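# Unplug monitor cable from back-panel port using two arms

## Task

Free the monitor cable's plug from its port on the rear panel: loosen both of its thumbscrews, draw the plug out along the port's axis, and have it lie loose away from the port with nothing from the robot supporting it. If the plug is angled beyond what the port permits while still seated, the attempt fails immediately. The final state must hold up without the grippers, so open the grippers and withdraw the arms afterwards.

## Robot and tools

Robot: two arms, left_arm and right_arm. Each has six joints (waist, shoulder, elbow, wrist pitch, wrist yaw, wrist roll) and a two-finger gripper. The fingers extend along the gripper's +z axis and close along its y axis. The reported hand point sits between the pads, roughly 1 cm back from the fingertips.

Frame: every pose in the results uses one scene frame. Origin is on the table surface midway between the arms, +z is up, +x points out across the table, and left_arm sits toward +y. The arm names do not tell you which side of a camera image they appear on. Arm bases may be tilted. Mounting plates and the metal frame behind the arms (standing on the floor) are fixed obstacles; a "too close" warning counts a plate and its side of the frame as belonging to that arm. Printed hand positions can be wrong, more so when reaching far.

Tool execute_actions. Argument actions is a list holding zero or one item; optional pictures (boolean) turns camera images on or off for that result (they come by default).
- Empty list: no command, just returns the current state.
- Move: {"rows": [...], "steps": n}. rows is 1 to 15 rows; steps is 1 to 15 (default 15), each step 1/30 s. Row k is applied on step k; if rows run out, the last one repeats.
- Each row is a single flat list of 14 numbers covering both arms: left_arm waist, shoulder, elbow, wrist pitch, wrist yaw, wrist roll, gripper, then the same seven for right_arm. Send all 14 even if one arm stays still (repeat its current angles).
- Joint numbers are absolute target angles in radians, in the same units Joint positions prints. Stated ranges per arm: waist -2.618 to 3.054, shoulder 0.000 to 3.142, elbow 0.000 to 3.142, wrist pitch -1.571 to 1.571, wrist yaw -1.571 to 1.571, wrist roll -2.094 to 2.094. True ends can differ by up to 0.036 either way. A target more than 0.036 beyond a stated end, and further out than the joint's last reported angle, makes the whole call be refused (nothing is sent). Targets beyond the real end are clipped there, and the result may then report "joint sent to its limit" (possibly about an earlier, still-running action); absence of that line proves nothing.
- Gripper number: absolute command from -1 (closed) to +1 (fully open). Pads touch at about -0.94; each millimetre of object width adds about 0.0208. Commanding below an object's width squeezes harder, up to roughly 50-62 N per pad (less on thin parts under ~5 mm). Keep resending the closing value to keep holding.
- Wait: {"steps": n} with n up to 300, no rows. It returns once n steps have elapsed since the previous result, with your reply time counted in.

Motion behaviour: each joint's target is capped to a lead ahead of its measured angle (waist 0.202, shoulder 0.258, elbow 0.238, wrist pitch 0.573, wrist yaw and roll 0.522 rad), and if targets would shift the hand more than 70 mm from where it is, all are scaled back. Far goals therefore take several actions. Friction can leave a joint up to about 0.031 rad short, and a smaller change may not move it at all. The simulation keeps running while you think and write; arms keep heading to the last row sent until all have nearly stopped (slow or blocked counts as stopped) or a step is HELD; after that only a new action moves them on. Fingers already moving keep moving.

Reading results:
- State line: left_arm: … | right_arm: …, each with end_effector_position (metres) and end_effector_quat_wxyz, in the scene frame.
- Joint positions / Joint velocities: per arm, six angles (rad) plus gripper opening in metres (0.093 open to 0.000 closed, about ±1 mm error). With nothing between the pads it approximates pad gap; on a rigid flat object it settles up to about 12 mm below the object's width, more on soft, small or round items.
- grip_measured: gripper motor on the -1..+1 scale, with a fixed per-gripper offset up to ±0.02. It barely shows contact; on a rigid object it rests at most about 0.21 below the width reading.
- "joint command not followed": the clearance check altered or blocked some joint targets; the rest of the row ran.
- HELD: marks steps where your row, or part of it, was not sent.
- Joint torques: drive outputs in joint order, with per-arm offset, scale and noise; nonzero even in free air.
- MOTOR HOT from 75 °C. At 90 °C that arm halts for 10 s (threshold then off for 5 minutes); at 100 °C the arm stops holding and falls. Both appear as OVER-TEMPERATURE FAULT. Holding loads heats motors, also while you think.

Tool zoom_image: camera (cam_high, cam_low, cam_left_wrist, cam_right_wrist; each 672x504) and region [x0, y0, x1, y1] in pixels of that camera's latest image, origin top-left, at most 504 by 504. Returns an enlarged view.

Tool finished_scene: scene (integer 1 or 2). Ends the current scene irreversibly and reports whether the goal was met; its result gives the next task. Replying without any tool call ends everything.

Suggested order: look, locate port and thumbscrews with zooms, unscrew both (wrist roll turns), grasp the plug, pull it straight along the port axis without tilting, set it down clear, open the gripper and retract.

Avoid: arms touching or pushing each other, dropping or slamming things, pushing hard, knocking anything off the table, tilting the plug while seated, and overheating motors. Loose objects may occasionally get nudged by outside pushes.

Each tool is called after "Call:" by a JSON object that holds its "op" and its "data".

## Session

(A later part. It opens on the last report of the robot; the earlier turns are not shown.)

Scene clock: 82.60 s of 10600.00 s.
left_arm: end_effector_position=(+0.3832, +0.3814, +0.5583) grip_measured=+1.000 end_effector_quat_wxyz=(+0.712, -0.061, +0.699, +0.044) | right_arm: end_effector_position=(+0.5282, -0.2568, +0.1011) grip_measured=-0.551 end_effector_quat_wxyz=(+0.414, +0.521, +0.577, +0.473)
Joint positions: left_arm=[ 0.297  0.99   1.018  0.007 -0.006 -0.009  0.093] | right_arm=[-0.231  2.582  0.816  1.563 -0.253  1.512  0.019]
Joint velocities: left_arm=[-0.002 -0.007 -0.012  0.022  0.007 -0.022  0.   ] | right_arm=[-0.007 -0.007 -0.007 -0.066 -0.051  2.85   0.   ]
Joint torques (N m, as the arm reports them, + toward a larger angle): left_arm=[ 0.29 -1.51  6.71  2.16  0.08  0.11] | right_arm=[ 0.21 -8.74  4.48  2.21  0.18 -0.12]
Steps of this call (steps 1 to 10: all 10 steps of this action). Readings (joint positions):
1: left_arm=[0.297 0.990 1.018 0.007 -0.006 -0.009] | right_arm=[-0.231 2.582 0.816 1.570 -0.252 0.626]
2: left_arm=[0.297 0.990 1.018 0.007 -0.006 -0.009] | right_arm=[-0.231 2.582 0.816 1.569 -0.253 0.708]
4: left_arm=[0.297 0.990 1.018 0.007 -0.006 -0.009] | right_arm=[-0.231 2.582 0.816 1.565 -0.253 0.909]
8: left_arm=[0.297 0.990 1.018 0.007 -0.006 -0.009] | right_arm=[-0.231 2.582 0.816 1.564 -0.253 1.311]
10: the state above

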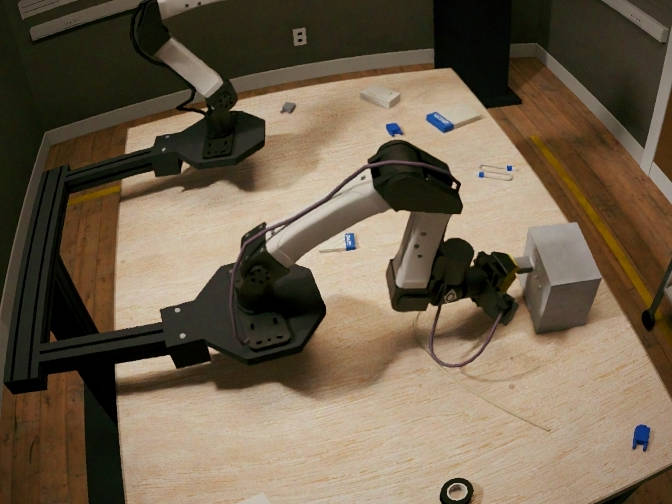

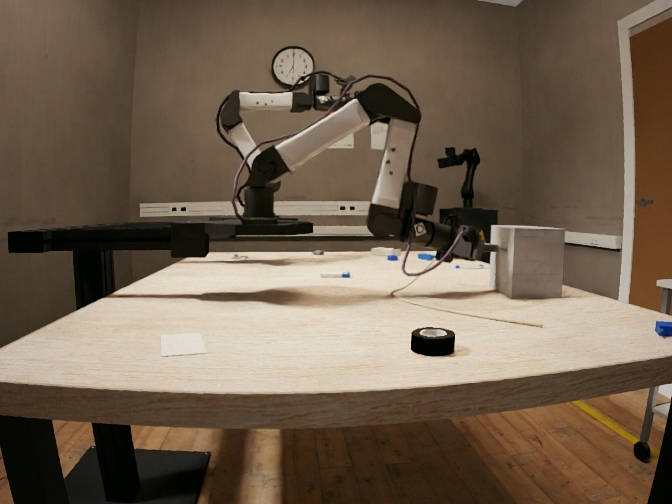

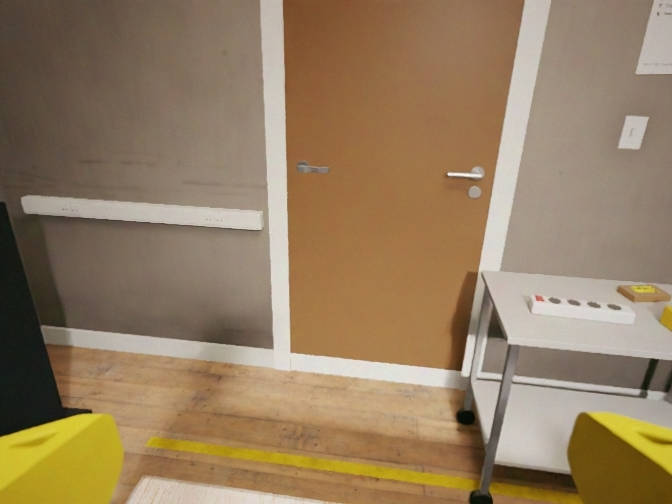

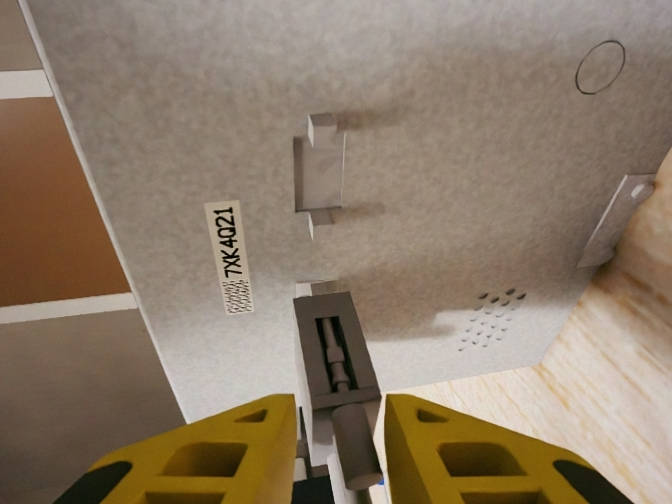

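Call:
{"op": "execute_actions", "data": {"actions": [{"rows":[[0.3,1,1,0,0,0,1,-0.228,2.593,0.826,1.56,-0.25,1.95,-0.9],[0.3,1,1,0,0,0,1,-0.228,2.593,0.826,1.56,-0.25,1.95,-0.9],[0.3,1,1,0,0,0,1,-0.228,2.593,0.826,1.56,-0.25,0.3,-0.9]]}], "pictures": false}}

Call:
{"op": "execute_actions", "data": {"actions": [{"rows":[[0.3,1,1,0,0,0,1,-0.228,2.593,0.826,1.55,-0.25,0.55,-0.5],[0.3,1,1,0,0,0,1,-0.228,2.6,0.826,1.55,-0.25,2.09,-0.5]]}], "pictures": false}}

Call:
{"op": "execute_actions", "data": {"actions": [{"rows":[[0.3,1,1,0,0,0,1,-0.228,2.593,0.826,1.56,-0.25,1.95,-0.9],[0.3,1,1,0,0,0,1,-0.228,2.593,0.826,1.56,-0.25,1.95,-0.9],[0.3,1,1,0,0,0,1,-0.228,2.593,0.826,1.56,-0.25,0.3,-0.9]]}], "pictures": false}}

Call:
{"op": "execute_actions", "data": {"actions": [{"rows":[[0.3,1,1,0,0,0,1,-0.228,2.593,0.826,1.55,-0.25,0.55,-0.5],[0.3,1,1,0,0,0,1,-0.228,2.6,0.826,1.55,-0.25,2.09,-0.5]]}], "pictures": false}}

Call:
{"op": "execute_actions", "data": {"actions": [{"rows":[[0.3,1,1,0,0,0,1,-0.228,2.593,0.826,1.56,-0.25,1.95,-0.9],[0.3,1,1,0,0,0,1,-0.228,2.593,0.826,1.56,-0.25,1.95,-0.9],[0.3,1,1,0,0,0,1,-0.228,2.593,0.826,1.56,-0.25,0.3,-0.9]]}], "pictures": false}}

Call:
{"op": "execute_actions", "data": {"actions": [{"rows":[[0.3,1,1,0,0,0,1,-0.228,2.593,0.826,1.55,-0.25,0.55,-0.5],[0.3,1,1,0,0,0,1,-0.228,2.6,0.826,1.55,-0.25,2.09,-0.5]]}], "pictures": false}}

Call:
{"op": "execute_actions", "data": {"actions": [{"rows":[[0.3,1,1,0,0,0,1,-0.228,2.593,0.826,1.56,-0.25,1.95,-0.9],[0.3,1,1,0,0,0,1,-0.228,2.593,0.826,1.56,-0.25,1.95,-0.9],[0.3,1,1,0,0,0,1,-0.228,2.593,0.826,1.56,-0.25,0.3,-0.9]]}], "pictures": false}}

Call:
{"op": "execute_actions", "data": {"actions": [{"rows":[[0.3,1,1,0,0,0,1,-0.228,2.593,0.826,1.55,-0.25,0.55,-0.5],[0.3,1,1,0,0,0,1,-0.228,2.6,0.826,1.55,-0.25,2.09,-0.5]]}], "pictures": false}}

Call:
{"op": "execute_actions", "data": {"actions": [{"rows":[[0.3,1,1,0,0,0,1,-0.228,2.593,0.826,1.56,-0.25,1.95,-0.9],[0.3,1,1,0,0,0,1,-0.228,2.593,0.826,1.56,-0.25,1.95,-0.9],[0.3,1,1,0,0,0,1,-0.228,2.593,0.826,1.56,-0.25,0.3,-0.9]]}], "pictures": false}}

Call:
{"op": "execute_actions", "data": {"actions": [{"rows":[[0.3,1,1,0,0,0,1,-0.228,2.593,0.826,1.55,-0.25,0.55,-0.5],[0.3,1,1,0,0,0,1,-0.228,2.6,0.826,1.55,-0.25,2.09,-0.5]]}], "pictures": false}}

Call:
{"op": "execute_actions", "data": {"actions": [{"rows":[[0.3,1,1,0,0,0,1,-0.228,2.593,0.826,1.56,-0.25,1.95,-0.9],[0.3,1,1,0,0,0,1,-0.228,2.593,0.826,1.56,-0.25,1.95,-0.9],[0.3,1,1,0,0,0,1,-0.228,2.593,0.826,1.56,-0.25,0.3,-0.9]]}], "pictures": false}}

Call:
{"op": "execute_actions", "data": {"actions": [{"rows":[[0.3,1,1,0,0,0,1,-0.228,2.593,0.826,1.55,-0.25,0.55,-0.5],[0.3,1,1,0,0,0,1,-0.228,2.6,0.826,1.55,-0.25,1.95,-0.5]],"steps":10}]}}

Call:
{"op": "zoom_image", "data": {"camera": "cam_right_wrist", "region": [220,250,460,500]}}

Scene clock: 102.47 s of 10600.00 s.
left_arm: end_effector_position=(+0.3832, +0.3814, +0.5583) grip_measured=+1.000 end_effector_quat_wxyz=(+0.712, -0.061, +0.699, +0.044) | right_arm: end_effector_position=(+0.5288, -0.2578, +0.1032) grip_measured=-0.890 end_effector_quat_wxyz=(+0.574, +0.242, +0.736, +0.265)
Joint positions: left_arm=[ 0.297  0.99   1.018  0.007 -0.006 -0.009  0.093] | right_arm=[-0.232  2.581  0.816  1.57  -0.251  0.68   0.002]
Joint velocities: left_arm=[ 0.002  0.022  0.022 -0.037  0.037  0.037  0.   ] | right_arm=[-0.002 -0.046 -0.002  0.037 -0.095 -2.454 -0.001]
Joint torques (N m, as the arm reports them, + toward a larger angle): left_arm=[ 0.42 -1.31  6.66  2.15  0.05  0.12] | right_arm=[ 0.3  -8.77  4.27  2.08  0.23 -0.34]
Steps of this call (steps 1 to 45: the robot went on to your last target; steps 46 to 110: nothing new was sent; then 15.70 s passed at rest; steps 111 to 125: all 15 steps of this action). Readings (joint positions):
111: left_arm=[0.297 0.990 1.018 0.007 -0.006 -0.009] | right_arm=[-0.231 2.587 0.816 1.539 -0.239 1.939]
112: left_arm=[0.297 0.990 1.018 0.007 -0.006 -0.009] | right_arm=[-0.232 2.588 0.816 1.543 -0.235 1.940]
114: left_arm=[0.297 0.990 1.018 0.007 -0.006 -0.009] | right_arm=[-0.232 2.588 0.816 1.550 -0.235 1.756]
118: left_arm=[0.297 0.990 1.018 0.007 -0.006 -0.009] | right_arm=[-0.232 2.588 0.816 1.565 -0.235 1.359]
125: the state above

Scene clock: 102.97 s of 10600.00 s.
left_arm: end_effector_position=(+0.3832, +0.3814, +0.5583) grip_measured=+1.000 end_effector_quat_wxyz=(+0.712, -0.061, +0.699, +0.044) | right_arm: end_effector_position=(+0.5260, -0.2575, +0.0926) grip_measured=-0.501 end_effector_quat_wxyz=(+0.309, +0.630, +0.469, +0.536)
Joint positions: left_arm=[ 0.297  0.99   1.018  0.007 -0.006 -0.009  0.093] | right_arm=[-0.232  2.591  0.817  1.543 -0.249  1.898  0.021]
Joint velocities: left_arm=[-0.002  0.002 -0.007 -0.051 -0.007  0.007  0.   ] | right_arm=[ 0.002  0.046 -0.037 -0.081  0.066  1.209  0.001]
Joint torques (N m, as the arm reports them, + toward a larger angle): left_arm=[ 0.41 -1.34  6.74  2.14  0.06  0.14] | right_arm=[ 0.05 -9.29  4.22  2.32 -0.09 -0.03]
Steps of this call (steps 1 to 15: all 15 steps of this action). Readings (joint positions):
1: left_arm=[0.297 0.990 1.018 0.007 -0.006 -0.009] | right_arm=[-0.232 2.581 0.816 1.570 -0.252 0.647]
2: left_arm=[0.297 0.990 1.018 0.007 -0.006 -0.009] | right_arm=[-0.232 2.581 0.817 1.569 -0.252 0.727]
4: left_arm=[0.297 0.990 1.018 0.007 -0.006 -0.009] | right_arm=[-0.232 2.583 0.817 1.564 -0.252 0.929]
8: left_arm=[0.297 0.990 1.018 0.007 -0.006 -0.009] | right_arm=[-0.232 2.588 0.817 1.556 -0.252 1.331]
15: the state above

Scene clock: 103.47 s of 10600.00 s.
left_arm: end_effector_position=(+0.3832, +0.3814, +0.5583) grip_measured=+1.000 end_effector_quat_wxyz=(+0.712, -0.061, +0.699, +0.044) | right_arm: end_effector_position=(+0.5289, -0.2578, +0.1030) grip_measured=-0.890 end_effector_quat_wxyz=(+0.576, +0.235, +0.738, +0.262)
Joint positions: left_arm=[ 0.297  0.99   1.018  0.007 -0.006 -0.009  0.093] | right_arm=[-0.234  2.582  0.818  1.57  -0.256  0.663  0.002]
Joint velocities: left_arm=[-0.007 -0.017  0.002 -0.007  0.022 -0.051  0.   ] | right_arm=[ 0.002 -0.032 -0.002  0.007 -0.168 -2.308 -0.001]
Joint torques (N m, as the arm reports them, + toward a larger angle): left_arm=[ 0.32 -1.37  6.8   2.12  0.05  0.12] | right_arm=[ 0.53 -8.76  4.27  2.01  0.32 -0.28]
Steps of this call (steps 1 to 15: all 15 steps of this action). Readings (joint positions):
1: left_arm=[0.297 0.990 1.018 0.007 -0.006 -0.009] | right_arm=[-0.232 2.592 0.817 1.541 -0.247 1.913]
2: left_arm=[0.297 0.990 1.018 0.007 -0.006 -0.009] | right_arm=[-0.233 2.592 0.818 1.552 -0.242 1.919]
4: left_arm=[0.297 0.990 1.018 0.007 -0.006 -0.009] | right_arm=[-0.234 2.592 0.818 1.556 -0.240 1.736]
8: left_arm=[0.297 0.990 1.018 0.007 -0.006 -0.009] | right_arm=[-0.234 2.592 0.818 1.570 -0.240 1.338]
15: the state above

Scene clock: 103.97 s of 10600.00 s.
left_arm: end_effector_position=(+0.3832, +0.3814, +0.5583) grip_measured=+1.000 end_effector_quat_wxyz=(+0.712, -0.061, +0.699, +0.044) | right_arm: end_effector_position=(+0.5266, -0.2576, +0.0935) grip_measured=-0.501 end_effector_quat_wxyz=(+0.311, +0.628, +0.471, +0.536)
Joint positions: left_arm=[ 0.297  0.99   1.018  0.007 -0.006 -0.009  0.093] | right_arm=[-0.233  2.59   0.819  1.543 -0.253  1.893  0.021]
Joint velocities: left_arm=[ 0.002 -0.007 -0.012 -0.051  0.022  0.066  0.   ] | right_arm=[-0.012  0.066  0.017 -0.051  0.11   1.194 -0.   ]
Joint torques (N m, as the arm reports them, + toward a larger angle): left_arm=[ 0.36 -1.36  6.85  2.14  0.06  0.13] | right_arm=[ 0.25 -9.29  3.95  2.38  0.09 -0.03]
Steps of this call (steps 1 to 15: all 15 steps of this action). Readings (joint positions):
1: left_arm=[0.297 0.990 1.018 0.007 -0.006 -0.009] | right_arm=[-0.234 2.582 0.818 1.570 -0.257 0.634]
2: left_arm=[0.297 0.990 1.018 0.007 -0.006 -0.009] | right_arm=[-0.233 2.582 0.819 1.569 -0.257 0.715]
4: left_arm=[0.297 0.990 1.018 0.007 -0.006 -0.009] | right_arm=[-0.233 2.584 0.819 1.564 -0.257 0.917]
8: left_arm=[0.297 0.990 1.018 0.007 -0.006 -0.009] | right_arm=[-0.233 2.588 0.819 1.556 -0.257 1.319]
15: the state above

Scene clock: 104.47 s of 10600.00 s.
left_arm: end_effector_position=(+0.3832, +0.3814, +0.5583) grip_measured=+1.000 end_effector_quat_wxyz=(+0.712, -0.061, +0.699, +0.044) | right_arm: end_effector_position=(+0.5291, -0.2578, +0.1030) grip_measured=-0.890 end_effector_quat_wxyz=(+0.576, +0.233, +0.739, +0.261)
Joint positions: left_arm=[ 0.297  0.99   1.018  0.007 -0.006 -0.009  0.093] | right_arm=[-0.234  2.583  0.819  1.57  -0.258  0.659  0.003]
Joint velocities: left_arm=[-0.007  0.007 -0.007 -0.051  0.066 -0.007  0.   ] | right_arm=[ 0.007 -0.017 -0.002  0.022 -0.095 -2.234 -0.   ]
Joint torques (N m, as the arm reports them, + toward a larger angle): left_arm=[ 0.33 -1.36  6.78  2.15  0.07  0.12] | right_arm=[ 0.19 -8.67  3.8   2.04  0.29 -0.31]
Steps of this call (steps 1 to 15: all 15 steps of this action). Readings (joint positions):
1: left_arm=[0.297 0.990 1.018 0.007 -0.006 -0.009] | right_arm=[-0.233 2.592 0.819 1.541 -0.251 1.908]
2: left_arm=[0.297 0.990 1.018 0.007 -0.006 -0.009] | right_arm=[-0.234 2.592 0.819 1.551 -0.246 1.915]
4: left_arm=[0.297 0.990 1.018 0.007 -0.006 -0.009] | right_arm=[-0.234 2.592 0.819 1.556 -0.243 1.732]
8: left_arm=[0.297 0.990 1.018 0.007 -0.006 -0.009] | right_arm=[-0.234 2.592 0.819 1.568 -0.243 1.334]
15: the state above

Scene clock: 104.97 s of 10600.00 s.
left_arm: end_effector_position=(+0.3832, +0.3814, +0.5583) grip_measured=+1.000 end_effector_quat_wxyz=(+0.712, -0.061, +0.699, +0.044) | right_arm: end_effector_position=(+0.5267, -0.2576, +0.0935) grip_measured=-0.501 end_effector_quat_wxyz=(+0.311, +0.628, +0.471, +0.536)
Joint positions: left_arm=[ 0.297  0.99   1.018  0.007 -0.006 -0.009  0.093] | right_arm=[-0.233  2.591  0.82   1.543 -0.253  1.892  0.021]
Joint velocities: left_arm=[-0.007  0.017  0.012  0.037 -0.037 -0.066  0.   ] | right_arm=[-0.007  0.066 -0.007 -0.125  0.066  1.282 -0.001]
Joint torques (N m, as the arm reports them, + toward a larger angle): left_arm=[ 0.32 -1.27  6.67  2.13  0.06  0.12] | right_arm=[ 0.34 -9.24  3.99  2.3  -0.06 -0.06]
Steps of this call (steps 1 to 15: all 15 steps of this action). Readings (joint positions):
1: left_arm=[0.297 0.990 1.018 0.007 -0.006 -0.009] | right_arm=[-0.234 2.583 0.819 1.570 -0.259 0.631]
2: left_arm=[0.297 0.990 1.018 0.007 -0.006 -0.009] | right_arm=[-0.233 2.583 0.820 1.569 -0.259 0.712]
4: left_arm=[0.297 0.990 1.018 0.007 -0.006 -0.009] | right_arm=[-0.233 2.585 0.820 1.563 -0.258 0.914]
8: left_arm=[0.297 0.990 1.018 0.007 -0.006 -0.009] | right_arm=[-0.233 2.588 0.820 1.556 -0.258 1.316]
15: the state above

Scene clock: 105.47 s of 10600.00 s.
left_arm: end_effector_position=(+0.3832, +0.3814, +0.5583) grip_measured=+1.000 end_effector_quat_wxyz=(+0.712, -0.061, +0.699, +0.044) | right_arm: end_effector_position=(+0.5292, -0.2578, +0.1030) grip_measured=-0.890 end_effector_quat_wxyz=(+0.576, +0.233, +0.739, +0.261)
Joint positions: left_arm=[ 0.297  0.99   1.018  0.007 -0.006 -0.009  0.093] | right_arm=[-0.234  2.584  0.82   1.57  -0.258  0.659  0.003]
Joint velocities: left_arm=[-0.002 -0.012 -0.012 -0.007 -0.051 -0.022  0.   ] | right_arm=[-0.007 -0.007 -0.012  0.037 -0.125 -2.264 -0.   ]
Joint torques (N m, as the arm reports them, + toward a larger angle): left_arm=[ 0.51 -1.42  6.84  2.12  0.05  0.14] | right_arm=[ 0.47 -8.77  3.84  2.07  0.38 -0.39]
Steps of this call (steps 1 to 15: all 15 steps of this action). Readings (joint positions):
1: left_arm=[0.297 0.990 1.018 0.007 -0.006 -0.009] | right_arm=[-0.233 2.592 0.820 1.541 -0.251 1.907]
2: left_arm=[0.297 0.990 1.018 0.007 -0.006 -0.009] | right_arm=[-0.234 2.592 0.820 1.551 -0.245 1.915]
4: left_arm=[0.297 0.990 1.018 0.007 -0.006 -0.009] | right_arm=[-0.234 2.592 0.820 1.555 -0.243 1.731]
8: left_arm=[0.297 0.990 1.018 0.007 -0.006 -0.009] | right_arm=[-0.234 2.592 0.820 1.568 -0.243 1.333]
15: the state above

Scene clock: 105.97 s of 10600.00 s.
left_arm: end_effector_position=(+0.3832, +0.3814, +0.5583) grip_measured=+1.000 end_effector_quat_wxyz=(+0.712, -0.061, +0.699, +0.044) | right_arm: end_effector_position=(+0.5270, -0.2577, +0.0935) grip_measured=-0.501 end_effector_quat_wxyz=(+0.311, +0.628, +0.471, +0.536)
Joint positions: left_arm=[ 0.297  0.99   1.018  0.007 -0.006 -0.009  0.093] | right_arm=[-0.233  2.591  0.821  1.543 -0.252  1.892  0.021]
Joint velocities: left_arm=[ 0.007 -0.007  0.012  0.081 -0.037  0.007  0.   ] | right_arm=[ 0.007  0.066  0.007 -0.11   0.051  1.238  0.   ]
Joint torques (N m, as the arm reports them, + toward a larger angle): left_arm=[ 0.4  -1.46  6.76  2.13  0.04  0.15] | right_arm=[ 0.38 -9.31  3.82  2.39 -0.09 -0.11]
Steps of this call (steps 1 to 15: all 15 steps of this action). Readings (joint positions):
1: left_arm=[0.297 0.990 1.018 0.007 -0.006 -0.009] | right_arm=[-0.234 2.583 0.820 1.570 -0.259 0.630]
2: left_arm=[0.297 0.990 1.018 0.007 -0.006 -0.009] | right_arm=[-0.233 2.583 0.821 1.569 -0.259 0.712]
4: left_arm=[0.297 0.990 1.018 0.007 -0.006 -0.009] | right_arm=[-0.233 2.585 0.821 1.563 -0.258 0.914]
8: left_arm=[0.297 0.990 1.018 0.007 -0.006 -0.009] | right_arm=[-0.233 2.588 0.821 1.556 -0.258 1.316]
15: the state above

Scene clock: 106.47 s of 10600.00 s.
left_arm: end_effector_position=(+0.3832, +0.3814, +0.5583) grip_measured=+1.000 end_effector_quat_wxyz=(+0.712, -0.061, +0.699, +0.044) | right_arm: end_effector_position=(+0.5294, -0.2579, +0.1029) grip_measured=-0.889 end_effector_quat_wxyz=(+0.577, +0.233, +0.739, +0.261)
Joint positions: left_arm=[ 0.297  0.99   1.018  0.007 -0.006 -0.009  0.093] | right_arm=[-0.234  2.584  0.821  1.57  -0.258  0.658  0.003]
Joint velocities: left_arm=[ 0.007  0.012  0.017  0.007 -0.037 -0.051  0.   ] | right_arm=[-0.007 -0.032 -0.007 -0.066 -0.081 -2.234  0.   ]
Joint torques (N m, as the arm reports them, + toward a larger angle): left_arm=[ 0.41 -1.21  6.77  2.15  0.07  0.12] | right_arm=[ 0.35 -8.71  3.78  2.09  0.37 -0.32]
Steps of this call (steps 1 to 15: all 15 steps of this action). Readings (joint positions):
1: left_arm=[0.297 0.990 1.018 0.007 -0.006 -0.009] | right_arm=[-0.233 2.592 0.821 1.540 -0.250 1.907]
2: left_arm=[0.297 0.990 1.018 0.007 -0.006 -0.009] | right_arm=[-0.234 2.592 0.821 1.550 -0.245 1.914]
4: left_arm=[0.297 0.990 1.018 0.007 -0.006 -0.009] | right_arm=[-0.234 2.592 0.821 1.555 -0.243 1.731]
8: left_arm=[0.297 0.990 1.018 0.007 -0.006 -0.009] | right_arm=[-0.234 2.592 0.821 1.567 -0.243 1.332]
15: the state above

Scene clock: 106.97 s of 10600.00 s.
left_arm: end_effector_position=(+0.3832, +0.3814, +0.5583) grip_measured=+1.000 end_effector_quat_wxyz=(+0.712, -0.061, +0.699, +0.044) | right_arm: end_effector_position=(+0.5273, -0.2576, +0.0937) grip_measured=-0.501 end_effector_quat_wxyz=(+0.312, +0.627, +0.471, +0.536)
Joint positions: left_arm=[ 0.297  0.99   1.018  0.007 -0.006 -0.009  0.093] | right_arm=[-0.232  2.591  0.821  1.543 -0.252  1.891  0.021]
Joint velocities: left_arm=[ 0.002 -0.002  0.002  0.022 -0.051  0.022  0.   ] | right_arm=[ 0.012  0.051 -0.002 -0.183  0.125  1.282  0.001]
Joint torques (N m, as the arm reports them, + toward a larger angle): left_arm=[ 0.39 -1.27  6.79  2.15  0.03  0.12] | right_arm=[ 0.12 -9.21  3.8   2.36  0.01 -0.07]
Steps of this call (steps 1 to 15: all 15 steps of this action). Readings (joint positions):
1: left_arm=[0.297 0.990 1.018 0.007 -0.006 -0.009] | right_arm=[-0.234 2.584 0.821 1.570 -0.259 0.630]
2: left_arm=[0.297 0.990 1.018 0.007 -0.006 -0.009] | right_arm=[-0.233 2.584 0.821 1.569 -0.259 0.711]
4: left_arm=[0.297 0.990 1.018 0.007 -0.006 -0.009] | right_arm=[-0.232 2.586 0.821 1.563 -0.258 0.913]
8: left_arm=[0.297 0.990 1.018 0.007 -0.006 -0.009] | right_arm=[-0.232 2.588 0.821 1.556 -0.258 1.315]
15: the state above

Scene clock: 107.47 s of 10600.00 s.
left_arm: end_effector_position=(+0.3832, +0.3814, +0.5583) grip_measured=+1.000 end_effector_quat_wxyz=(+0.712, -0.061, +0.699, +0.044) | right_arm: end_effector_position=(+0.5296, -0.2579, +0.1029) grip_measured=-0.889 end_effector_quat_wxyz=(+0.577, +0.233, +0.738, +0.261)
Joint positions: left_arm=[ 0.297  0.99   1.018  0.007 -0.006 -0.009  0.093] | right_arm=[-0.234  2.585  0.821  1.57  -0.258  0.658  0.003]
Joint velocities: left_arm=[ 0.007 -0.017  0.007  0.037 -0.081 -0.037  0.   ] | right_arm=[-0.012 -0.032 -0.002 -0.066 -0.139 -2.234 -0.001]
Joint torques (N m, as the arm reports them, + toward a larger angle): left_arm=[ 0.42 -1.35  6.72  2.13  0.04  0.13] | right_arm=[ 0.41 -8.78  3.83  2.07  0.32 -0.42]
Steps of this call (steps 1 to 15: all 15 steps of this action). Readings (joint positions):
1: left_arm=[0.297 0.990 1.018 0.007 -0.006 -0.009] | right_arm=[-0.232 2.592 0.821 1.540 -0.250 1.907]
2: left_arm=[0.297 0.990 1.018 0.007 -0.006 -0.009] | right_arm=[-0.234 2.593 0.821 1.549 -0.245 1.914]
4: left_arm=[0.297 0.990 1.018 0.007 -0.006 -0.009] | right_arm=[-0.234 2.592 0.821 1.554 -0.243 1.731]
8: left_arm=[0.297 0.990 1.018 0.007 -0.006 -0.009] | right_arm=[-0.234 2.592 0.821 1.567 -0.243 1.332]
15: the state above

Scene clock: 107.80 s of 10600.00 s.
left_arm: end_effector_position=(+0.3832, +0.3814, +0.5583) grip_measured=+1.000 end_effector_quat_wxyz=(+0.712, -0.061, +0.699, +0.044) | right_arm: end_effector_position=(+0.5286, -0.2568, +0.0982) grip_measured=-0.501 end_effector_quat_wxyz=(+0.410, +0.523, +0.578, +0.474)
Joint positions: left_arm=[ 0.297  0.99   1.018  0.007 -0.006 -0.009  0.093] | right_arm=[-0.232  2.588  0.822  1.555 -0.257  1.516  0.021]
Joint velocities: left_arm=[ 0.002  0.002  0.017 -0.007 -0.037  0.037  0.   ] | right_arm=[-0.017 -0.002 -0.002 -0.066  0.022  2.777  0.   ]
Joint torques (N m, as the arm reports them, + toward a larger angle): left_arm=[ 0.36 -1.27  6.66  2.12  0.06  0.13] | right_arm=[ 0.16 -8.89  3.85  2.11  0.2  -0.16]
Steps of this call (steps 1 to 10: all 10 steps of this action). Readings (joint positions):
1: left_arm=[0.297 0.990 1.018 0.007 -0.006 -0.009] | right_arm=[-0.233 2.584 0.822 1.570 -0.258 0.630]
2: left_arm=[0.297 0.990 1.018 0.007 -0.006 -0.009] | right_arm=[-0.232 2.584 0.822 1.569 -0.258 0.711]
4: left_arm=[0.297 0.990 1.018 0.007 -0.006 -0.009] | right_arm=[-0.232 2.586 0.822 1.563 -0.258 0.913]
8: left_arm=[0.297 0.990 1.018 0.007 -0.006 -0.009] | right_arm=[-0.232 2.588 0.822 1.556 -0.258 1.315]
10: the state above

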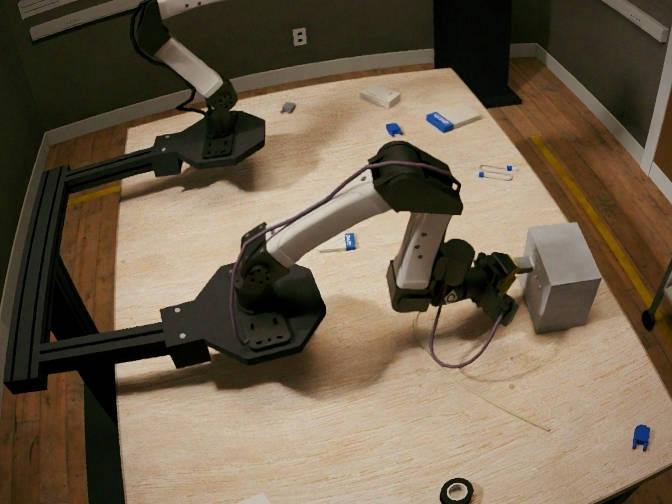

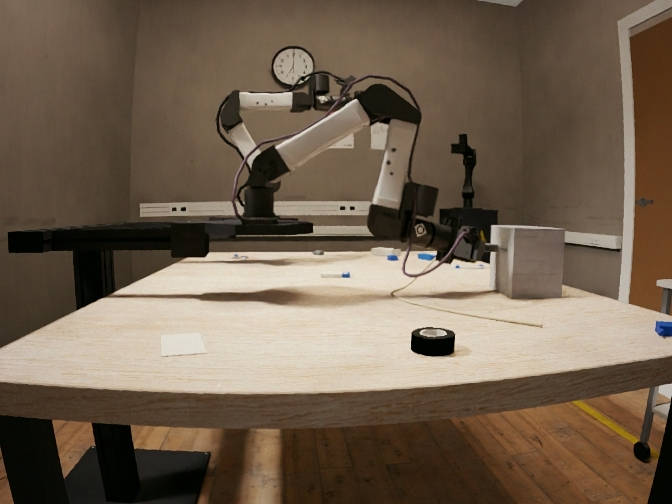

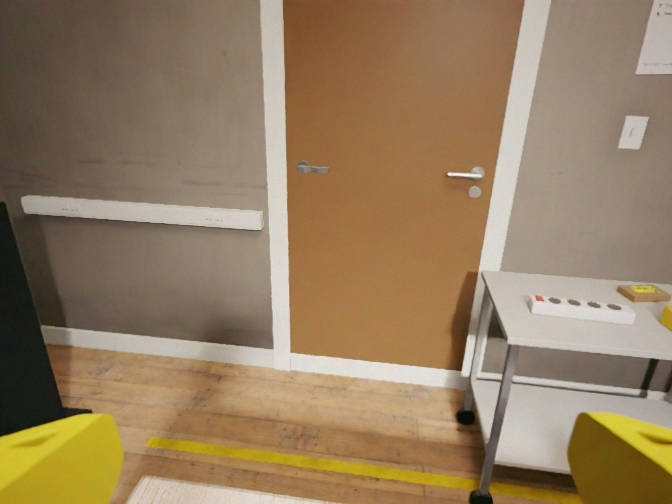

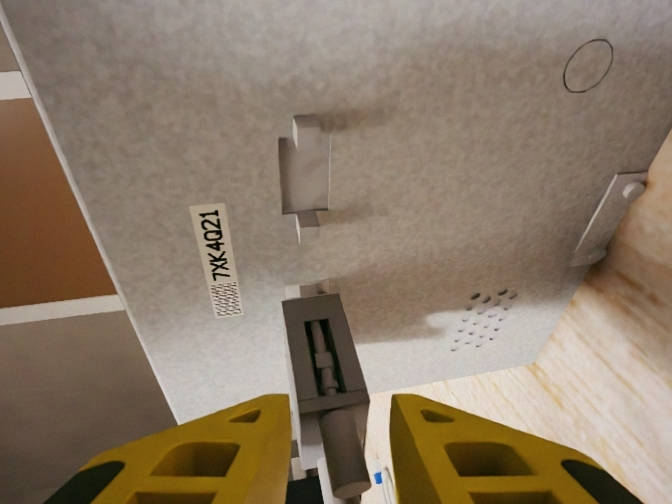

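Region (220, 250, 460, 500) of cam_right_wrist's 672x504 image, scaled by 2.016, with more detail than that image has; it fills the left 484 columns of this view, and the rest is white.

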